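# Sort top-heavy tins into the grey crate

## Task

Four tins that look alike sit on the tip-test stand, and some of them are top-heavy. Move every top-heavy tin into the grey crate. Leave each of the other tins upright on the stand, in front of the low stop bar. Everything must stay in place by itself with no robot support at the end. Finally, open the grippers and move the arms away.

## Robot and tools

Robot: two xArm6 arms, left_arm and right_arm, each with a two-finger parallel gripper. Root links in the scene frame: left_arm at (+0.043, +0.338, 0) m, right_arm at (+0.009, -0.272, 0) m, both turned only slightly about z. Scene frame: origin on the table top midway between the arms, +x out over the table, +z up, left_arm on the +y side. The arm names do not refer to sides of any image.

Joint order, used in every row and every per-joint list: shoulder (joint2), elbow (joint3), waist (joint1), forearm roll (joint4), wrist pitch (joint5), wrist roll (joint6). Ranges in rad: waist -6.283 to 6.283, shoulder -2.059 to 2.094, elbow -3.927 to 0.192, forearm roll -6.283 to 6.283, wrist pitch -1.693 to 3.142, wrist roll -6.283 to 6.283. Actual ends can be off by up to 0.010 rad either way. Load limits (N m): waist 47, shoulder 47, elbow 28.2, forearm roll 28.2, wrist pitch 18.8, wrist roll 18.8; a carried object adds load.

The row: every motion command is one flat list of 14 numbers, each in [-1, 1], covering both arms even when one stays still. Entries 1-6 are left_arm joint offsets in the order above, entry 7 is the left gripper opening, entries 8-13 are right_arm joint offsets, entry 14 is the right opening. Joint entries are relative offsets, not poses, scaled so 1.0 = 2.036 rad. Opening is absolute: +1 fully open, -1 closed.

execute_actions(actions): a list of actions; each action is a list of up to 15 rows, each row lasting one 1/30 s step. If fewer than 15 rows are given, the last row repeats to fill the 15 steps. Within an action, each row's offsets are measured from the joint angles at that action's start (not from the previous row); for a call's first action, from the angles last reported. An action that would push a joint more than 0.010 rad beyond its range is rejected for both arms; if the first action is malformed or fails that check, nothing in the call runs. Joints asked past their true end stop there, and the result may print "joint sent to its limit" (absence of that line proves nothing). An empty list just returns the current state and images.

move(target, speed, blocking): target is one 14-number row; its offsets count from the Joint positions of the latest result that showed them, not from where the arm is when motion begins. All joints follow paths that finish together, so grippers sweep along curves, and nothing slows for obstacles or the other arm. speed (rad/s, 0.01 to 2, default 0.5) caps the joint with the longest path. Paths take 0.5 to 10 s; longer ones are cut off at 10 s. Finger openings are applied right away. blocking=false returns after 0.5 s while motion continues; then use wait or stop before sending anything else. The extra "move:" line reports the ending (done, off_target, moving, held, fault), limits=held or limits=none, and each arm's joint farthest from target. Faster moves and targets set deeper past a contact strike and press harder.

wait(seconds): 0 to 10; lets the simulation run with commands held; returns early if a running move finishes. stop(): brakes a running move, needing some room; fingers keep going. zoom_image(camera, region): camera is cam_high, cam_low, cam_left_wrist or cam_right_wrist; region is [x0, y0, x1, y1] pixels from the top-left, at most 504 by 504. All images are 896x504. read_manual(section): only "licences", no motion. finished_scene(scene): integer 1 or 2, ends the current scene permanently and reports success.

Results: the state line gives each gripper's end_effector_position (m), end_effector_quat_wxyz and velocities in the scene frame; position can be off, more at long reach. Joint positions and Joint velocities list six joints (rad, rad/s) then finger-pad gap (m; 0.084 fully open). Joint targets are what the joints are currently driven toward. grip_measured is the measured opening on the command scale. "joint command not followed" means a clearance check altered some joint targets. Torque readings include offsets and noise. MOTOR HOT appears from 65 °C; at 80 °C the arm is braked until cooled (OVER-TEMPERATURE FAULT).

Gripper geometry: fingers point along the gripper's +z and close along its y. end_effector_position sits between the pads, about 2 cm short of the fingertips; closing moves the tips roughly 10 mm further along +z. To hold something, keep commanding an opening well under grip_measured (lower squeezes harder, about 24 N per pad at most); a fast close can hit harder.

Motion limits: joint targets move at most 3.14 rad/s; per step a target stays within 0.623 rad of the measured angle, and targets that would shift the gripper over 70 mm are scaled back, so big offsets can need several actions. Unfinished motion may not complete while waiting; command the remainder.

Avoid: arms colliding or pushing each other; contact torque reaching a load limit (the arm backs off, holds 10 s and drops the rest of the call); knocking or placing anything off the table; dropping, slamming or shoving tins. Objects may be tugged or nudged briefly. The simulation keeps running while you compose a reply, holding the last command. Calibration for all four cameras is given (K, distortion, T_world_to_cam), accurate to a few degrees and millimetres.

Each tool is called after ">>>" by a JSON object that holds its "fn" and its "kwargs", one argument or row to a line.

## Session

>>> {"fn": "execute_actions", "kwargs": {
  "actions": []
}}

Scene clock: 0.00 s.
left_arm: end_effector_position=(+0.1861, +0.5860, +0.3063) grip_measured=+1.00 end_effector_quat_wxyz=(+0.103, +0.584, +0.747, +0.300) end_effector_velocity=(-0.000, -0.000, +0.000) end_effector_angular_velocity=(+0.000, -0.000, +0.000) | right_arm: end_effector_position=(-0.0376, -0.3305, +0.3607) grip_measured=+1.00 end_effector_quat_wxyz=(+0.203, +0.107, +0.839, +0.493) end_effector_velocity=(+0.000, +0.000, +0.000) end_effector_angular_velocity=(-0.002, +0.002, -0.000)
Joint names: [shoulder, elbow, waist, forearm roll, wrist pitch, wrist roll]
Joint positions: left_arm=[-1.221 -0.313  1.26  -0.504  1.105 -0.309  0.084] | right_arm=[-0.478 -0.852 -2.186 -0.044  2.454  1.26   0.084]
Joint velocities: left_arm=[-0.001  0.     0.    -0.    -0.     0.     0.   ] | right_arm=[-0.002 -0.    -0.    -0.    -0.     0.001 -0.   ]
Joint torques (N m, as the arm reports them, + toward a larger angle): no reading
Joint targets: left_arm=[-1.221 -0.313 1.260 -0.504 1.105 -0.309] | right_arm=[-0.478 -0.852 -2.186 -0.044 2.454 1.260]
camera_calibration (this result's frames):
cam_left_wrist: T_world_to_cam=[[0.79716, 0.156104, 0.583239, -0.393443], [0.311571, -0.933797, -0.175918, 0.608493], [0.517166, 0.321955, -0.793023, 0.0920111], [0, 0, 0, 1]] pos_world=[0.0764635, 0.600003, 0.409483]
cam_right_wrist: T_world_to_cam=[[-0.00340053, 0.48594, 0.873986, -0.122566], [0.896586, -0.385574, 0.217869, -0.105474], [0.442857, 0.784344, -0.434376, 0.564396], [0, 0, 0, 1]] pos_world=[-0.155797, -0.423788, 0.37526]

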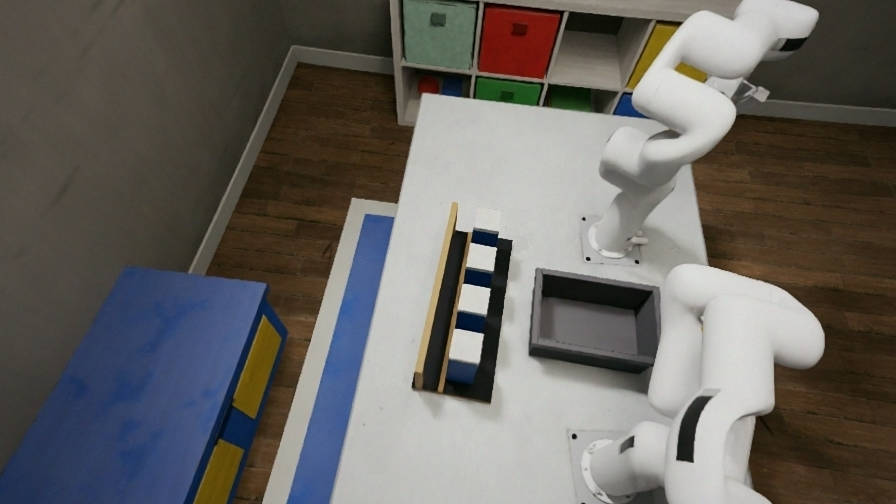

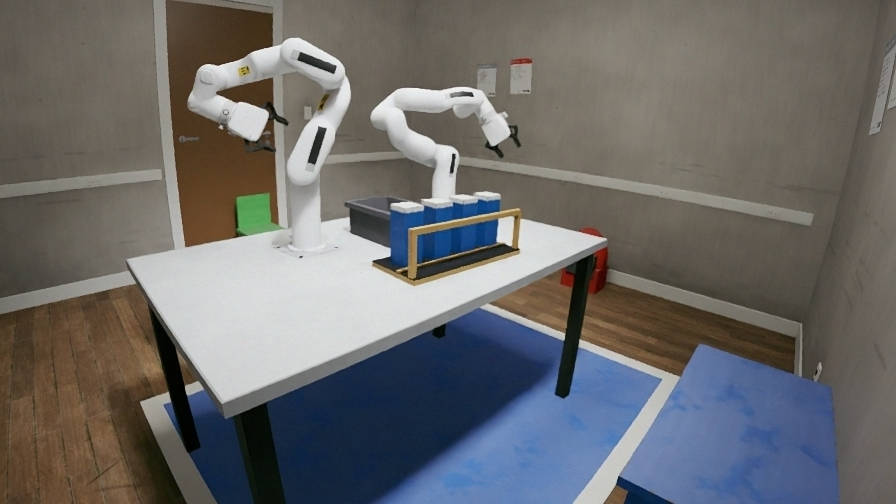

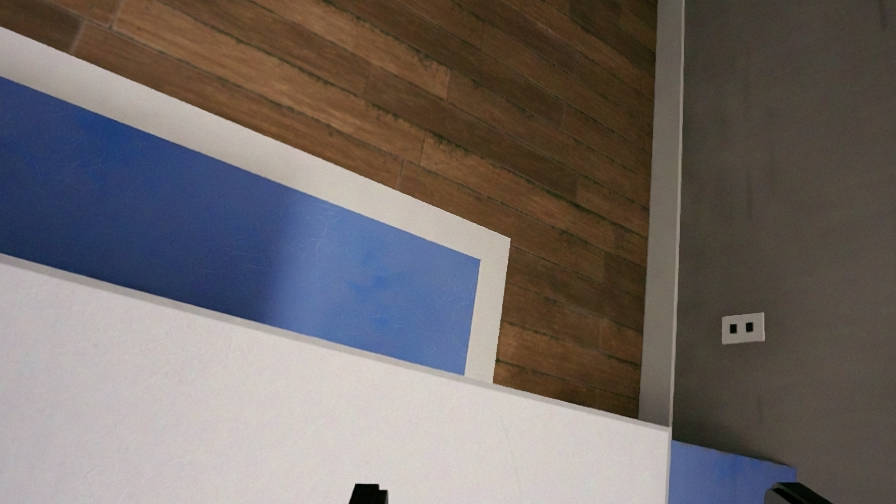

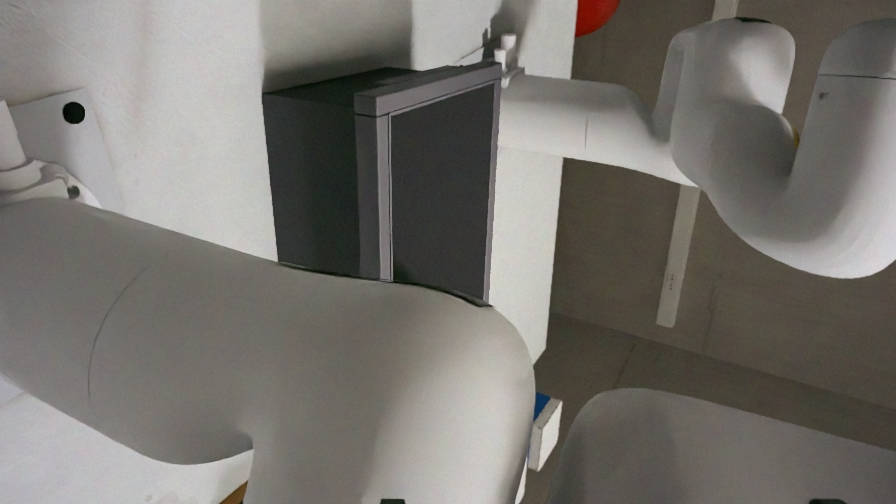

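>>> {"fn": "move", "kwargs": {
  "target": [0.1939,-0.13685,-0.511,0.12375,0.04835,0.68125,1,0.01355,-0.0062,0.653,0.0108,-0.2834,0.60215,1],
  "speed": 1.2
}}

>>> {"fn": "move", "kwargs": {
  "target": [0.1939,-0.13685,-0.511,0.12375,0.04835,0.68125,1,0.01355,-0.0062,0.653,0.0108,-0.2834,0.60215,1],
  "speed": 1.2
}}

Scene clock: 3.60 s.
left_arm: end_effector_position=(+0.3493, +0.3901, +0.3006) grip_measured=+1.00 end_effector_quat_wxyz=(+0.023, +0.931, -0.328, +0.160) end_effector_velocity=(+0.000, -0.001, -0.001) end_effector_angular_velocity=(-0.000, +0.001, -0.005) | right_arm: end_effector_position=(+0.1497, -0.4221, +0.2813) grip_measured=+1.00 end_effector_quat_wxyz=(-0.215, +0.064, +0.958, +0.175) end_effector_velocity=(+0.001, +0.000, +0.000) end_effector_angular_velocity=(-0.001, -0.000, +0.002)
Joint names: [shoulder, elbow, waist, forearm roll, wrist pitch, wrist roll]
Joint positions: left_arm=[-0.826 -0.592  0.221 -0.252  1.204  1.078  0.084] | right_arm=[-0.45  -0.864 -0.858 -0.022  1.877  2.486  0.084]
Joint velocities: left_arm=[ 0.001  0.    -0.003 -0.    -0.     0.002  0.   ] | right_arm=[-0.    -0.     0.003  0.    -0.     0.001 -0.   ]
Joint torques (N m, as the arm reports them, + toward a larger angle): left_arm=[ -3.99 -12.41  -1.61  -0.97  -2.59  -0.77] | right_arm=[-15.05 -12.89  -2.22  -0.74  -0.22   0.44]
Joint targets: left_arm=[-0.826 -0.592 0.220 -0.252 1.204 1.078] | right_arm=[-0.450 -0.864 -0.857 -0.022 1.877 2.486]
move: done; limits=none; left_arm: farthest joint: the waist, 0.001 radians from its target (1.041 radians at the start); right_arm: farthest joint: the waist, 0.001 radians from its target (1.330 radians at the start)
camera_calibration (this result's frames):
cam_left_wrist: T_world_to_cam=[[-0.603114, -0.79654, -0.0421521, 0.559169], [-0.751247, 0.584994, -0.30563, 0.19148], [0.268106, -0.152663, -0.951217, 0.385892], [0, 0, 0, 1]] pos_world=[0.377632, 0.392298, 0.44916]
cam_right_wrist: T_world_to_cam=[[0.213914, 0.930307, 0.297942, 0.309123], [0.893991, -0.0635073, -0.443561, 0.0310531], [-0.393726, 0.361242, -0.845272, 0.581122], [0, 0, 0, 1]] pos_world=[0.134916, -0.495533, 0.412879]

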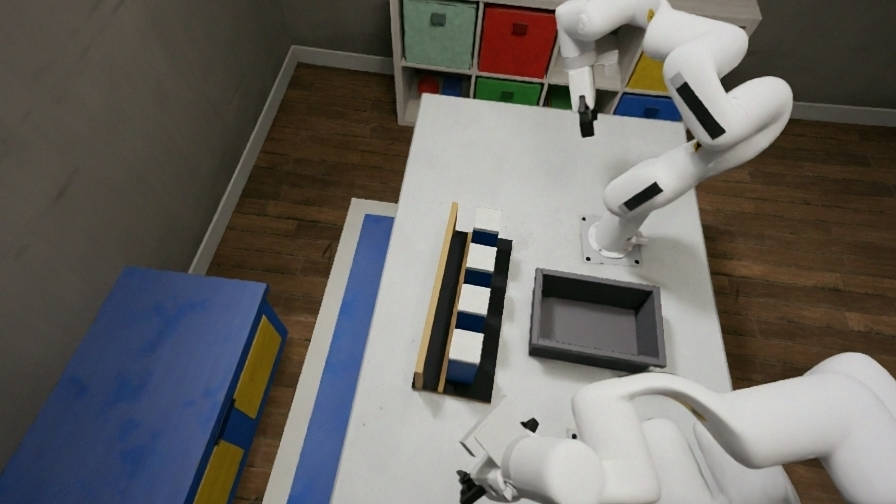

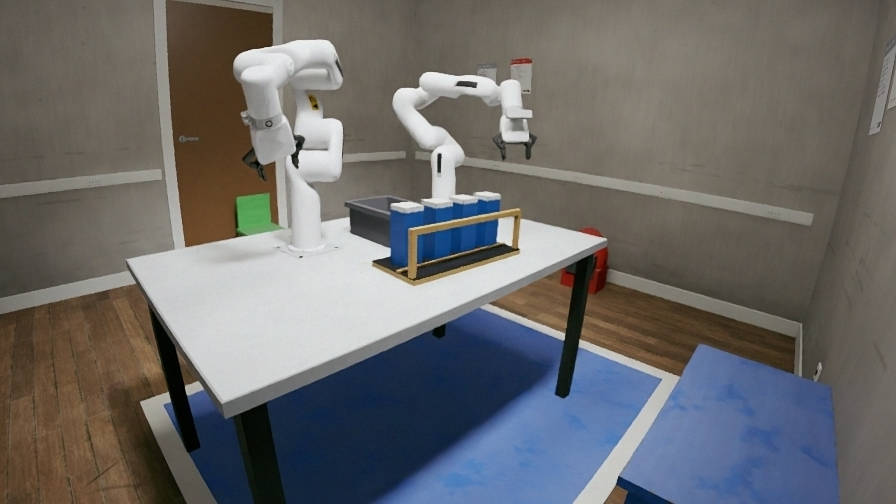

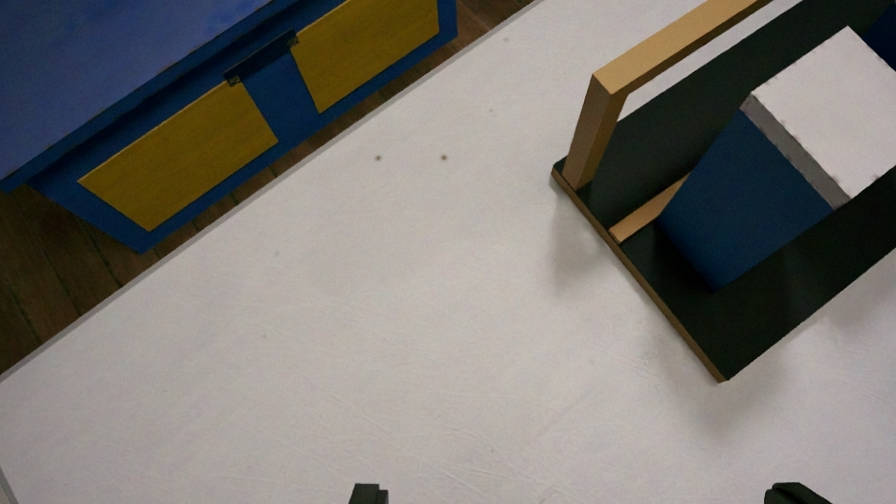

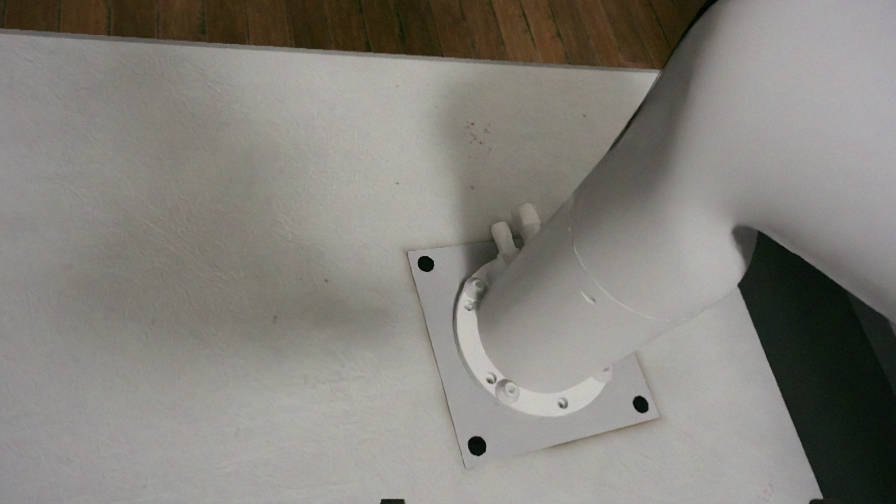

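Scene clock: 5.60 s.
left_arm: end_effector_position=(+0.3146, +0.1074, +0.2802) grip_measured=+1.00 end_effector_quat_wxyz=(+0.000, +0.014, +1.000, -0.000) end_effector_velocity=(-0.000, -0.001, -0.000) end_effector_angular_velocity=(+0.001, -0.000, -0.004) | right_arm: end_effector_position=(+0.3165, -0.0880, +0.2797) grip_measured=+1.00 end_effector_quat_wxyz=(-0.000, +0.015, +1.000, -0.000) end_effector_velocity=(-0.001, +0.001, -0.000) end_effector_angular_velocity=(+0.000, +0.001, +0.001)
Joint names: [shoulder, elbow, waist, forearm roll, wrist pitch, wrist roll]
Joint positions: left_arm=[-0.432 -0.871 -0.819  0.     1.302  2.465  0.084] | right_arm=[-0.423 -0.877  0.471  0.     1.3    3.712  0.084]
Joint velocities: left_arm=[ 0.001 -0.001 -0.003  0.001 -0.     0.001  0.   ] | right_arm=[-0.     0.001  0.003  0.001  0.     0.002  0.   ]
Joint torques (N m, as the arm reports them, + toward a larger angle): left_arm=[-10.64 -12.2   -1.61  -0.37  -1.97  -0.99] | right_arm=[-17.34 -14.07  -2.05  -0.54  -1.24   0.37]
Joint targets: left_arm=[-0.432 -0.871 -0.820 0.000 1.302 2.465] | right_arm=[-0.423 -0.877 0.472 0.000 1.300 3.712]
move: done; limits=none; left_arm: farthest joint: the shoulder, 0.001 radians from its target (0.395 radians at the start); right_arm: farthest joint: the waist, 0.000 radians from its target (1.329 radians at the start)
camera_calibration (this result's frames):
cam_left_wrist: T_world_to_cam=[[0.00322948, 0.999922, 0.01208, -0.0867182], [0.999955, -0.00333738, 0.00892274, -0.251335], [0.00896236, 0.0120507, -0.999887, 0.410047], [0, 0, 0, 1]] pos_world=[0.247929, 0.0809313, 0.413291]
cam_right_wrist: T_world_to_cam=[[0.0484979, 0.998818, -0.00339597, 0.1057], [0.998815, -0.0485107, -0.0038045, -0.252428], [-0.00396474, -0.00320743, -0.999987, 0.412567], [0, 0, 0, 1]] pos_world=[0.248638, -0.116497, 0.411961]

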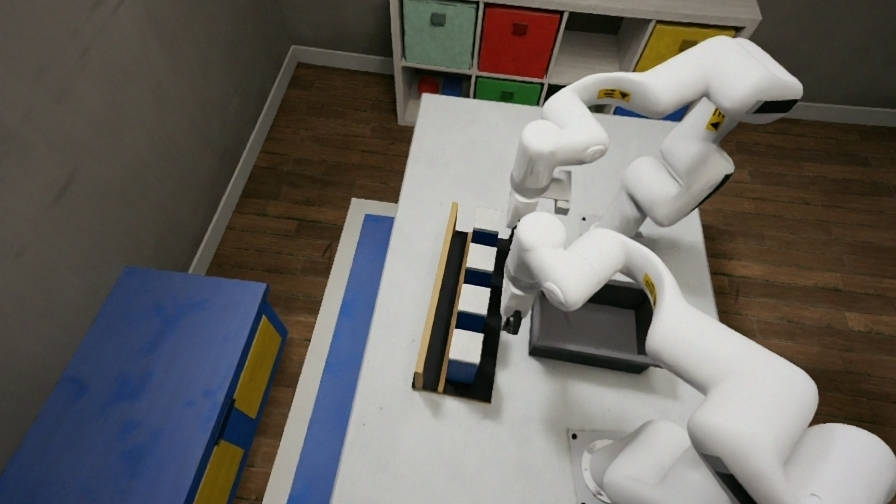

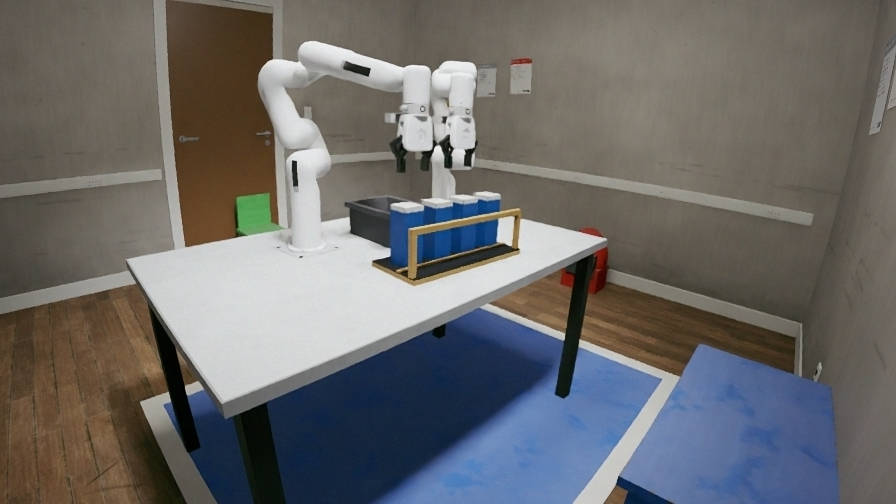

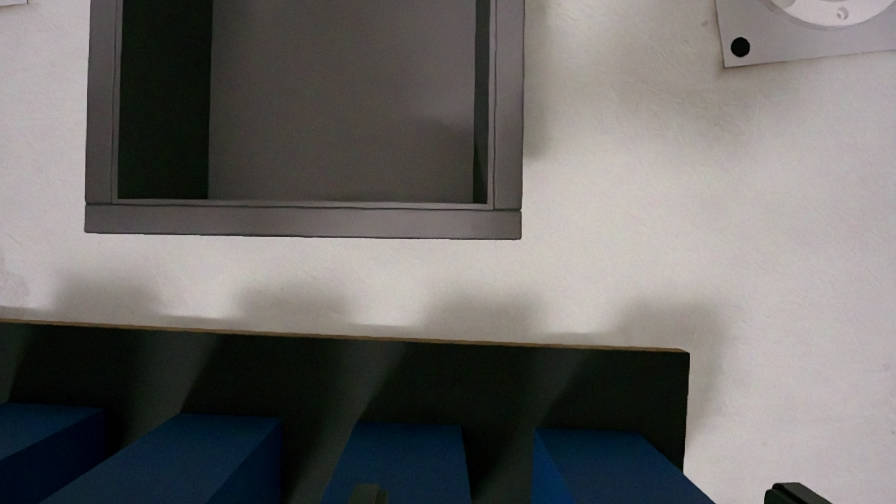

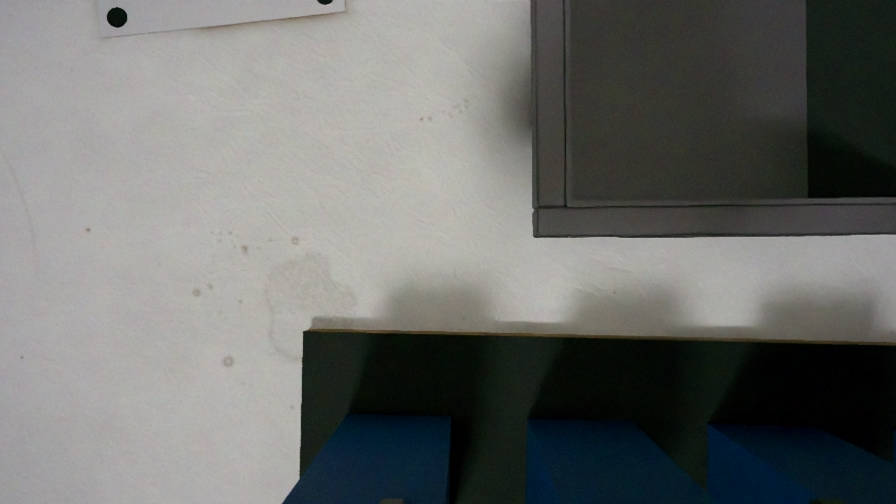

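>>> {"fn": "move", "kwargs": {
  "target": [0.0436,0.1225,0,0,-0.1656,0.0074,1,0.0383,0.1262,-0.0059,0,-0.1645,0.0015,1],
  "speed": 0.5
}}

>>> {"fn": "move", "kwargs": {
  "target": [0.1145,-0.1103,0.0571,0,-0.0042,0.0571,1,0.0994,-0.0943,-0.0426,0,-0.0052,-0.0426,1],
  "speed": 0.13
}}

>>> {"fn": "zoom_image", "kwargs": {
  "camera": "cam_low",
  "region": [320, 140, 560, 300]
}}

>>> {"fn": "move", "kwargs": {
  "target": [-0.1145,0.1103,-0.0571,0,0.0042,-0.0571,1,-0.0994,0.0943,0.0426,0,0.0052,0.0426,1],
  "speed": 0.13
}}

>>> {"fn": "zoom_image", "kwargs": {
  "camera": "cam_low",
  "region": [320, 140, 560, 300]
}}

Scene clock: 9.10 s.
left_arm: end_effector_position=(+0.3145, +0.1075, +0.1701) grip_measured=+1.00 end_effector_quat_wxyz=(-0.000, +0.022, +1.000, +0.000) end_effector_velocity=(-0.001, +0.001, -0.002) end_effector_angular_velocity=(+0.002, +0.002, -0.000) | right_arm: end_effector_position=(+0.3162, -0.0931, +0.1701) grip_measured=+1.00 end_effector_quat_wxyz=(-0.000, +0.023, +1.000, +0.000) end_effector_velocity=(-0.001, -0.000, -0.002) end_effector_angular_velocity=(-0.002, +0.004, -0.000)
Joint names: [shoulder, elbow, waist, forearm roll, wrist pitch, wrist roll]
Joint positions: left_arm=[-0.343 -0.622 -0.819  0.     0.965  2.48   0.084] | right_arm=[-0.345 -0.62   0.459  0.     0.966  3.715  0.084]
Joint velocities: left_arm=[ 0.002  0.003  0.     0.001 -0.002  0.     0.   ] | right_arm=[ 0.001  0.003  0.001 -0.    -0.     0.002 -0.   ]
Joint torques (N m, as the arm reports them, + toward a larger angle): left_arm=[-11.39 -11.59  -1.68  -0.55  -1.99  -0.83] | right_arm=[-18.42 -13.37  -2.29  -0.5   -1.25   0.43]
Joint targets: left_arm=[-0.343 -0.621 -0.819 0.000 0.965 2.480] | right_arm=[-0.345 -0.620 0.459 0.000 0.965 3.715]
move: done; limits=none; left_arm: farthest joint: the waist, 0.000 radians from its target (0.001 radians at the start); right_arm: farthest joint: the wrist pitch, 0.001 radians from its target (0.335 radians at the start)
camera_calibration (this result's frames):
cam_left_wrist: T_world_to_cam=[[0.0183463, 0.999755, 0.0123883, -0.0902643], [0.999794, -0.0184524, 0.0085025, -0.248482], [0.00872901, 0.0122298, -0.999887, 0.299984], [0, 0, 0, 1]] pos_world=[0.247468, 0.0819884, 0.303181]
cam_right_wrist: T_world_to_cam=[[0.0636326, 0.997968, -0.00318778, 0.105592], [0.997967, -0.0636434, -0.00338765, -0.254044], [-0.00358365, -0.00296574, -0.999989, 0.302813], [0, 0, 0, 1]] pos_world=[0.247893, -0.120647, 0.302286]

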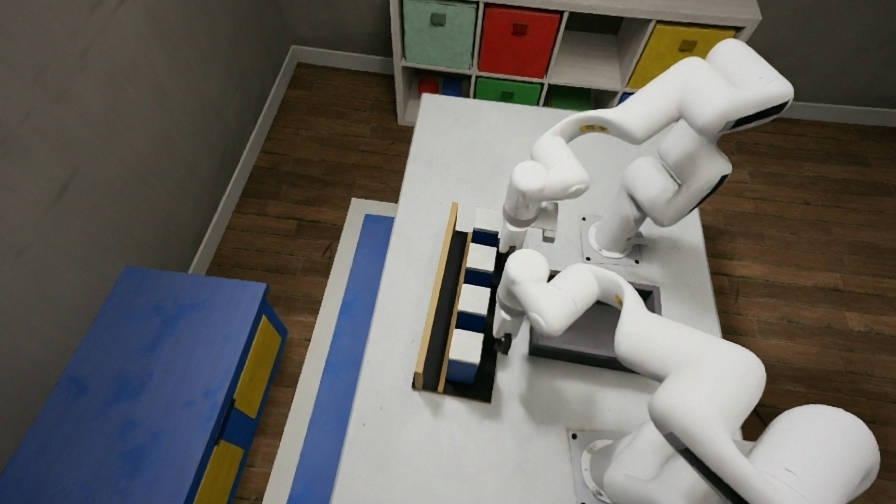

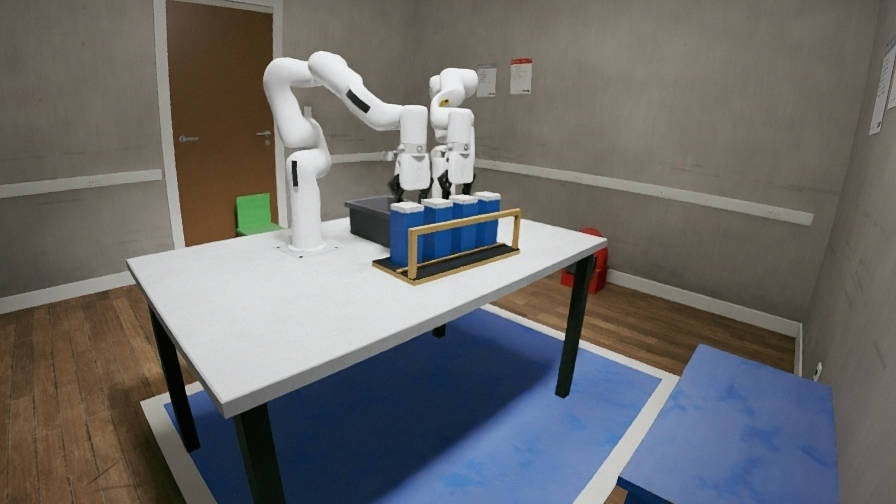

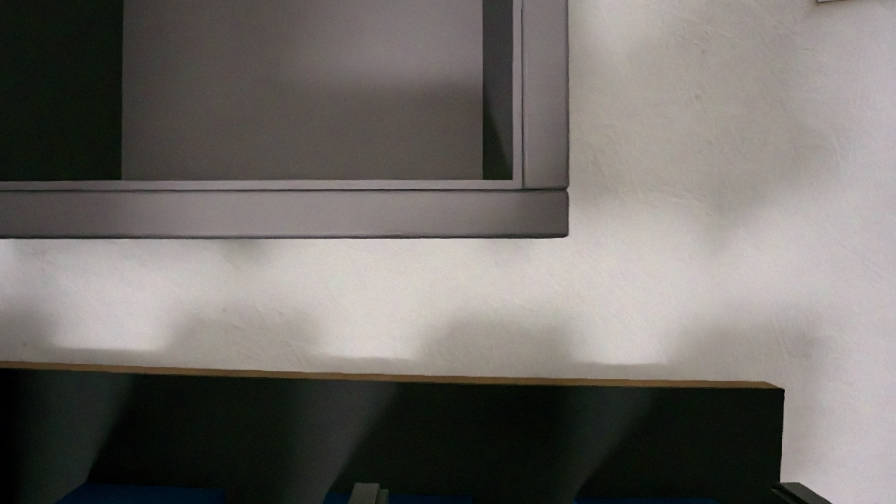

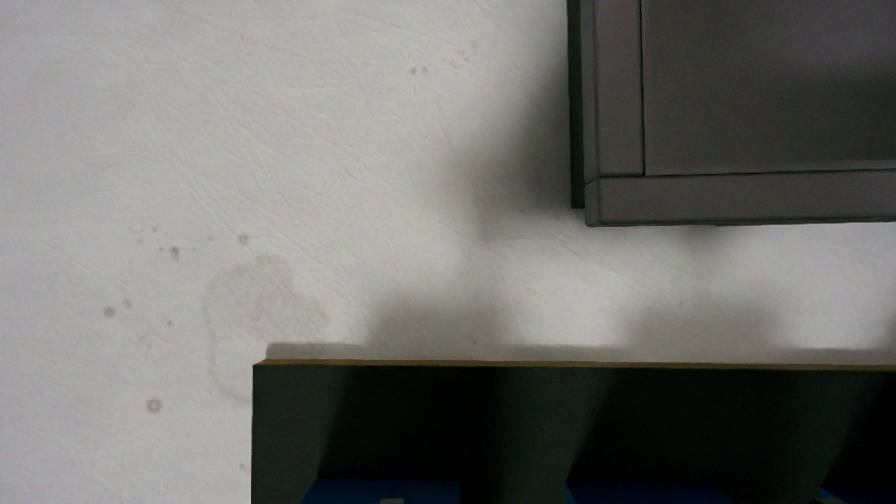

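Scene clock: 11.33 s.
left_arm: end_effector_position=(+0.3940, +0.1037, +0.1700) grip_measured=+1.00 end_effector_quat_wxyz=(-0.000, +0.022, +1.000, +0.000) end_effector_velocity=(+0.003, +0.001, +0.000) end_effector_angular_velocity=(-0.000, -0.003, +0.003) | right_arm: end_effector_position=(+0.3819, -0.0960, +0.1700) grip_measured=+1.00 end_effector_quat_wxyz=(-0.000, +0.023, +1.000, +0.000) end_effector_velocity=(+0.002, -0.000, +0.001) end_effector_angular_velocity=(+0.001, -0.003, -0.001)
Joint names: [shoulder, elbow, waist, forearm roll, wrist pitch, wrist roll]
Joint positions: left_arm=[-0.111 -0.846 -0.704 -0.     0.957  2.596  0.084] | right_arm=[-0.143 -0.812  0.373  0.     0.955  3.628  0.084]
Joint velocities: left_arm=[ 0.003 -0.005  0.004  0.002 -0.002  0.     0.   ] | right_arm=[ 0.002 -0.004 -0.003 -0.    -0.001 -0.002 -0.   ]
Joint torques (N m, as the arm reports them, + toward a larger angle): left_arm=[-14.43 -12.14   0.26   0.04  -3.68  -1.27] | right_arm=[-23.96 -13.66  -2.46  -0.79  -1.6    0.21]
Joint targets: left_arm=[-0.110 -0.846 -0.703 0.000 0.957 2.596] | right_arm=[-0.143 -0.812 0.372 0.000 0.955 3.628]
move: done; limits=none; left_arm: farthest joint: the waist, 0.001 radians from its target (0.116 radians at the start); right_arm: farthest joint: the waist, 0.000 radians from its target (0.087 radians at the start)
camera_calibration (this result's frames):
cam_left_wrist: T_world_to_cam=[[0.0190346, 0.99974, 0.0125904, -0.0882499], [0.999787, -0.0191335, 0.00777922, -0.327785], [0.00801809, 0.0124397, -0.99989, 0.299549], [0, 0, 0, 1]] pos_world=[0.326993, 0.078229, 0.303178]
cam_right_wrist: T_world_to_cam=[[0.0636429, 0.997968, -0.00319429, 0.104327], [0.997965, -0.0636544, -0.00363688, -0.319773], [-0.00383282, -0.00295633, -0.999988, 0.303067], [0, 0, 0, 1]] pos_world=[0.313644, -0.123574, 0.302234]

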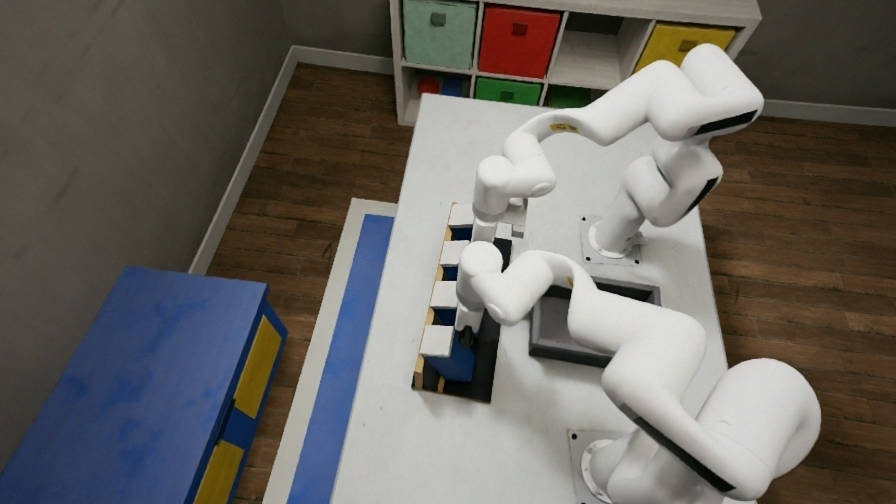

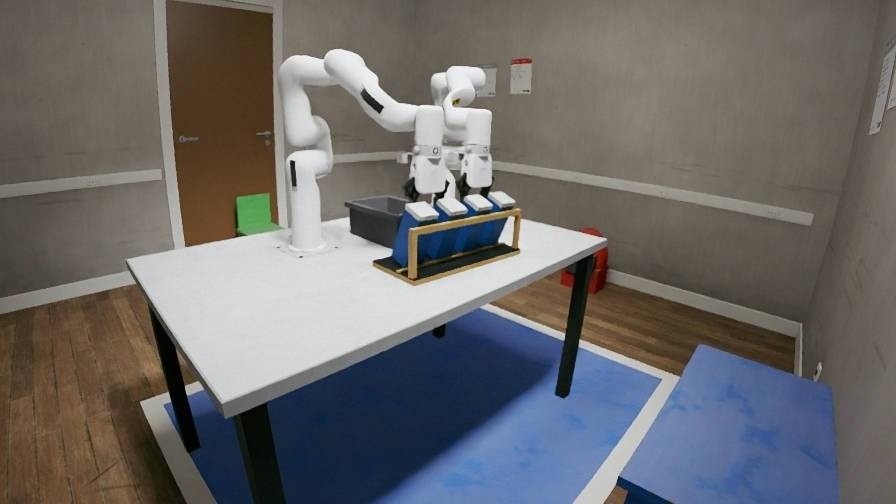

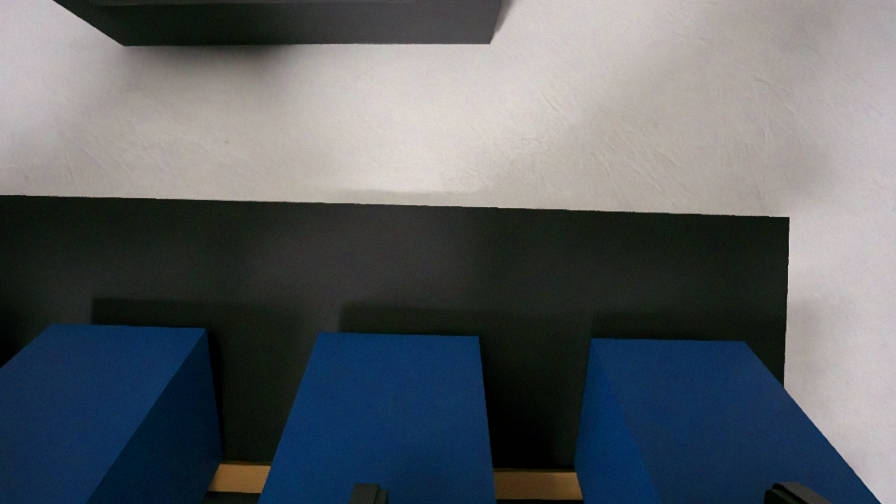

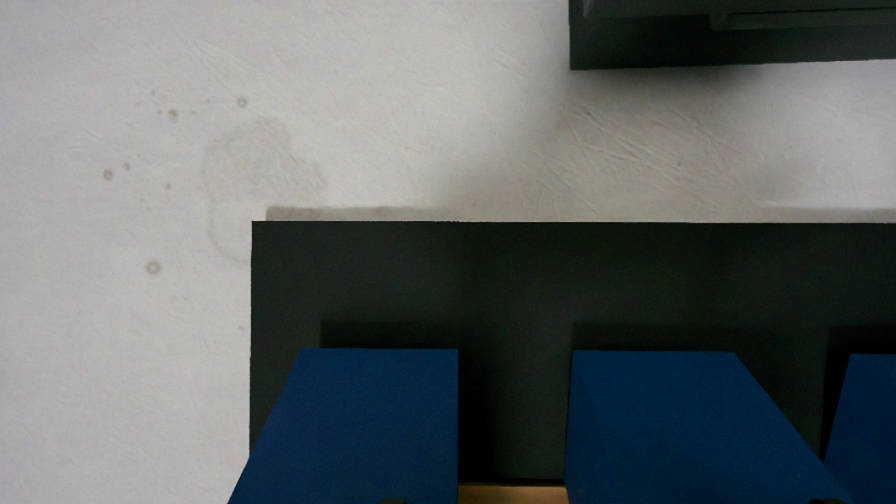

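Region (320, 140, 560, 300) of cam_low's 896x504 image, scaled by 2.100, with more detail than that image has.

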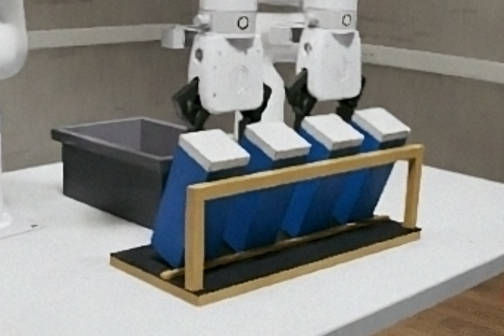

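Scene clock: 13.57 s.
left_arm: end_effector_position=(+0.3142, +0.1075, +0.1700) grip_measured=+1.00 end_effector_quat_wxyz=(-0.000, +0.022, +1.000, +0.000) end_effector_velocity=(-0.001, -0.000, +0.000) end_effector_angular_velocity=(+0.000, -0.000, -0.001) | right_arm: end_effector_position=(+0.3161, -0.0932, +0.1700) grip_measured=+1.00 end_effector_quat_wxyz=(-0.000, +0.023, +1.000, -0.000) end_effector_velocity=(-0.000, -0.001, -0.001) end_effector_angular_velocity=(-0.002, +0.001, -0.000)
Joint names: [shoulder, elbow, waist, forearm roll, wrist pitch, wrist roll]
Joint positions: left_arm=[-0.344 -0.621 -0.82  -0.     0.966  2.48   0.084] | right_arm=[-0.345 -0.62   0.459  0.     0.966  3.715  0.084]
Joint velocities: left_arm=[-0.002  0.001 -0.001  0.001  0.001 -0.001 -0.   ] | right_arm=[-0.     0.002 -0.    -0.001  0.     0.    -0.   ]
Joint torques (N m, as the arm reports them, + toward a larger angle): left_arm=[-11.15 -11.33  -1.88  -0.59  -2.04  -0.8 ] | right_arm=[-18.41 -13.31  -2.22  -0.53  -1.28   0.41]
Joint targets: left_arm=[-0.344 -0.621 -0.820 -0.000 0.966 2.480] | right_arm=[-0.345 -0.620 0.459 0.000 0.966 3.715]
move: done; limits=none; left_arm: farthest joint: the waist, 0.001 radians from its target (0.117 radians at the start); right_arm: farthest joint: the waist, 0.000 radians from its target (0.087 radians at the start)
camera_calibration (this result's frames):
cam_left_wrist: T_world_to_cam=[[0.0189786, 0.999739, 0.0126799, -0.0905014], [0.999787, -0.0190791, 0.00784587, -0.247948], [0.00808575, 0.0125283, -0.999889, 0.300098], [0, 0, 0, 1]] pos_world=[0.247186, 0.0819875, 0.303157]
cam_right_wrist: T_world_to_cam=[[0.0636827, 0.997964, -0.00338041, 0.10565], [0.997962, -0.0636955, -0.0038096, -0.253834], [-0.00401716, -0.00313091, -0.999987, 0.302826], [0, 0, 0, 1]] pos_world=[0.247805, -0.120654, 0.302212]

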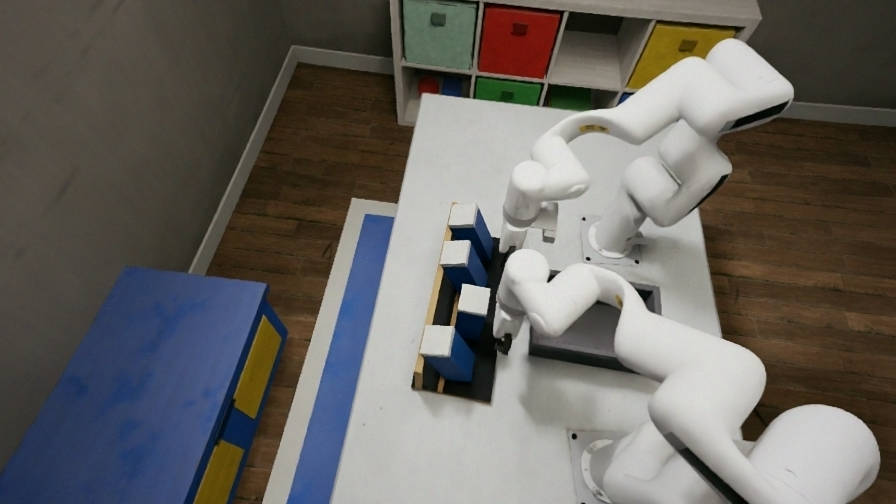

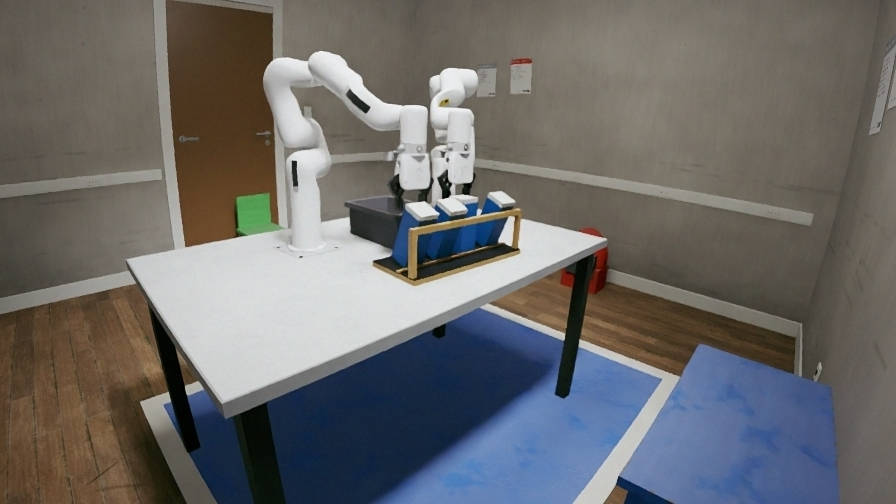

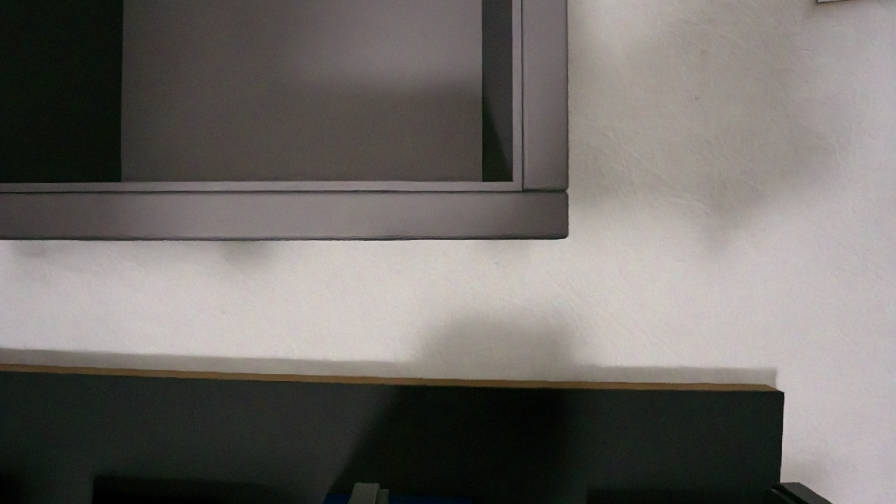

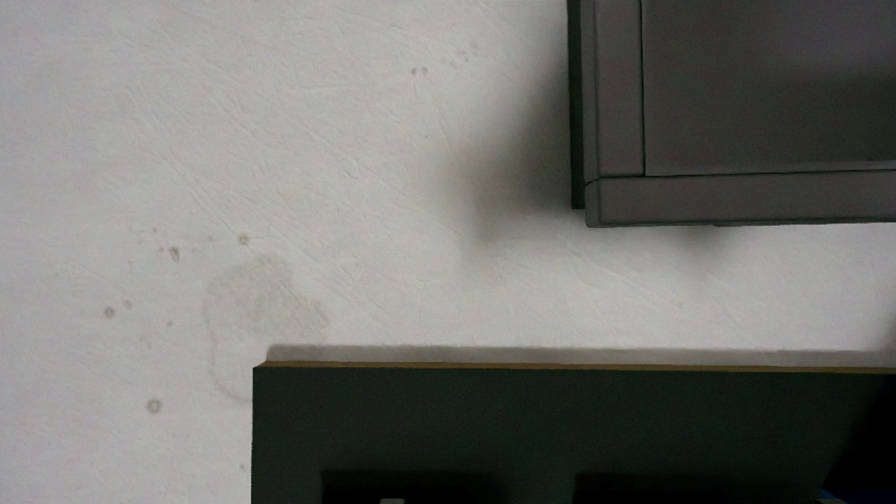

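Region (320, 140, 560, 300) of cam_low's 896x504 image, scaled by 2.100, with more detail than that image has.

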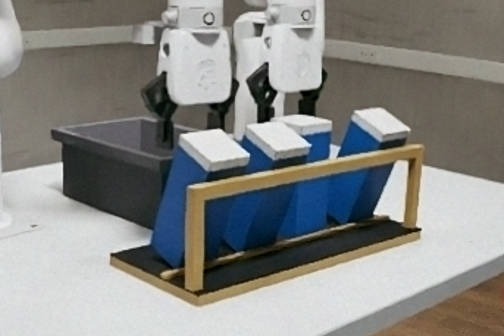

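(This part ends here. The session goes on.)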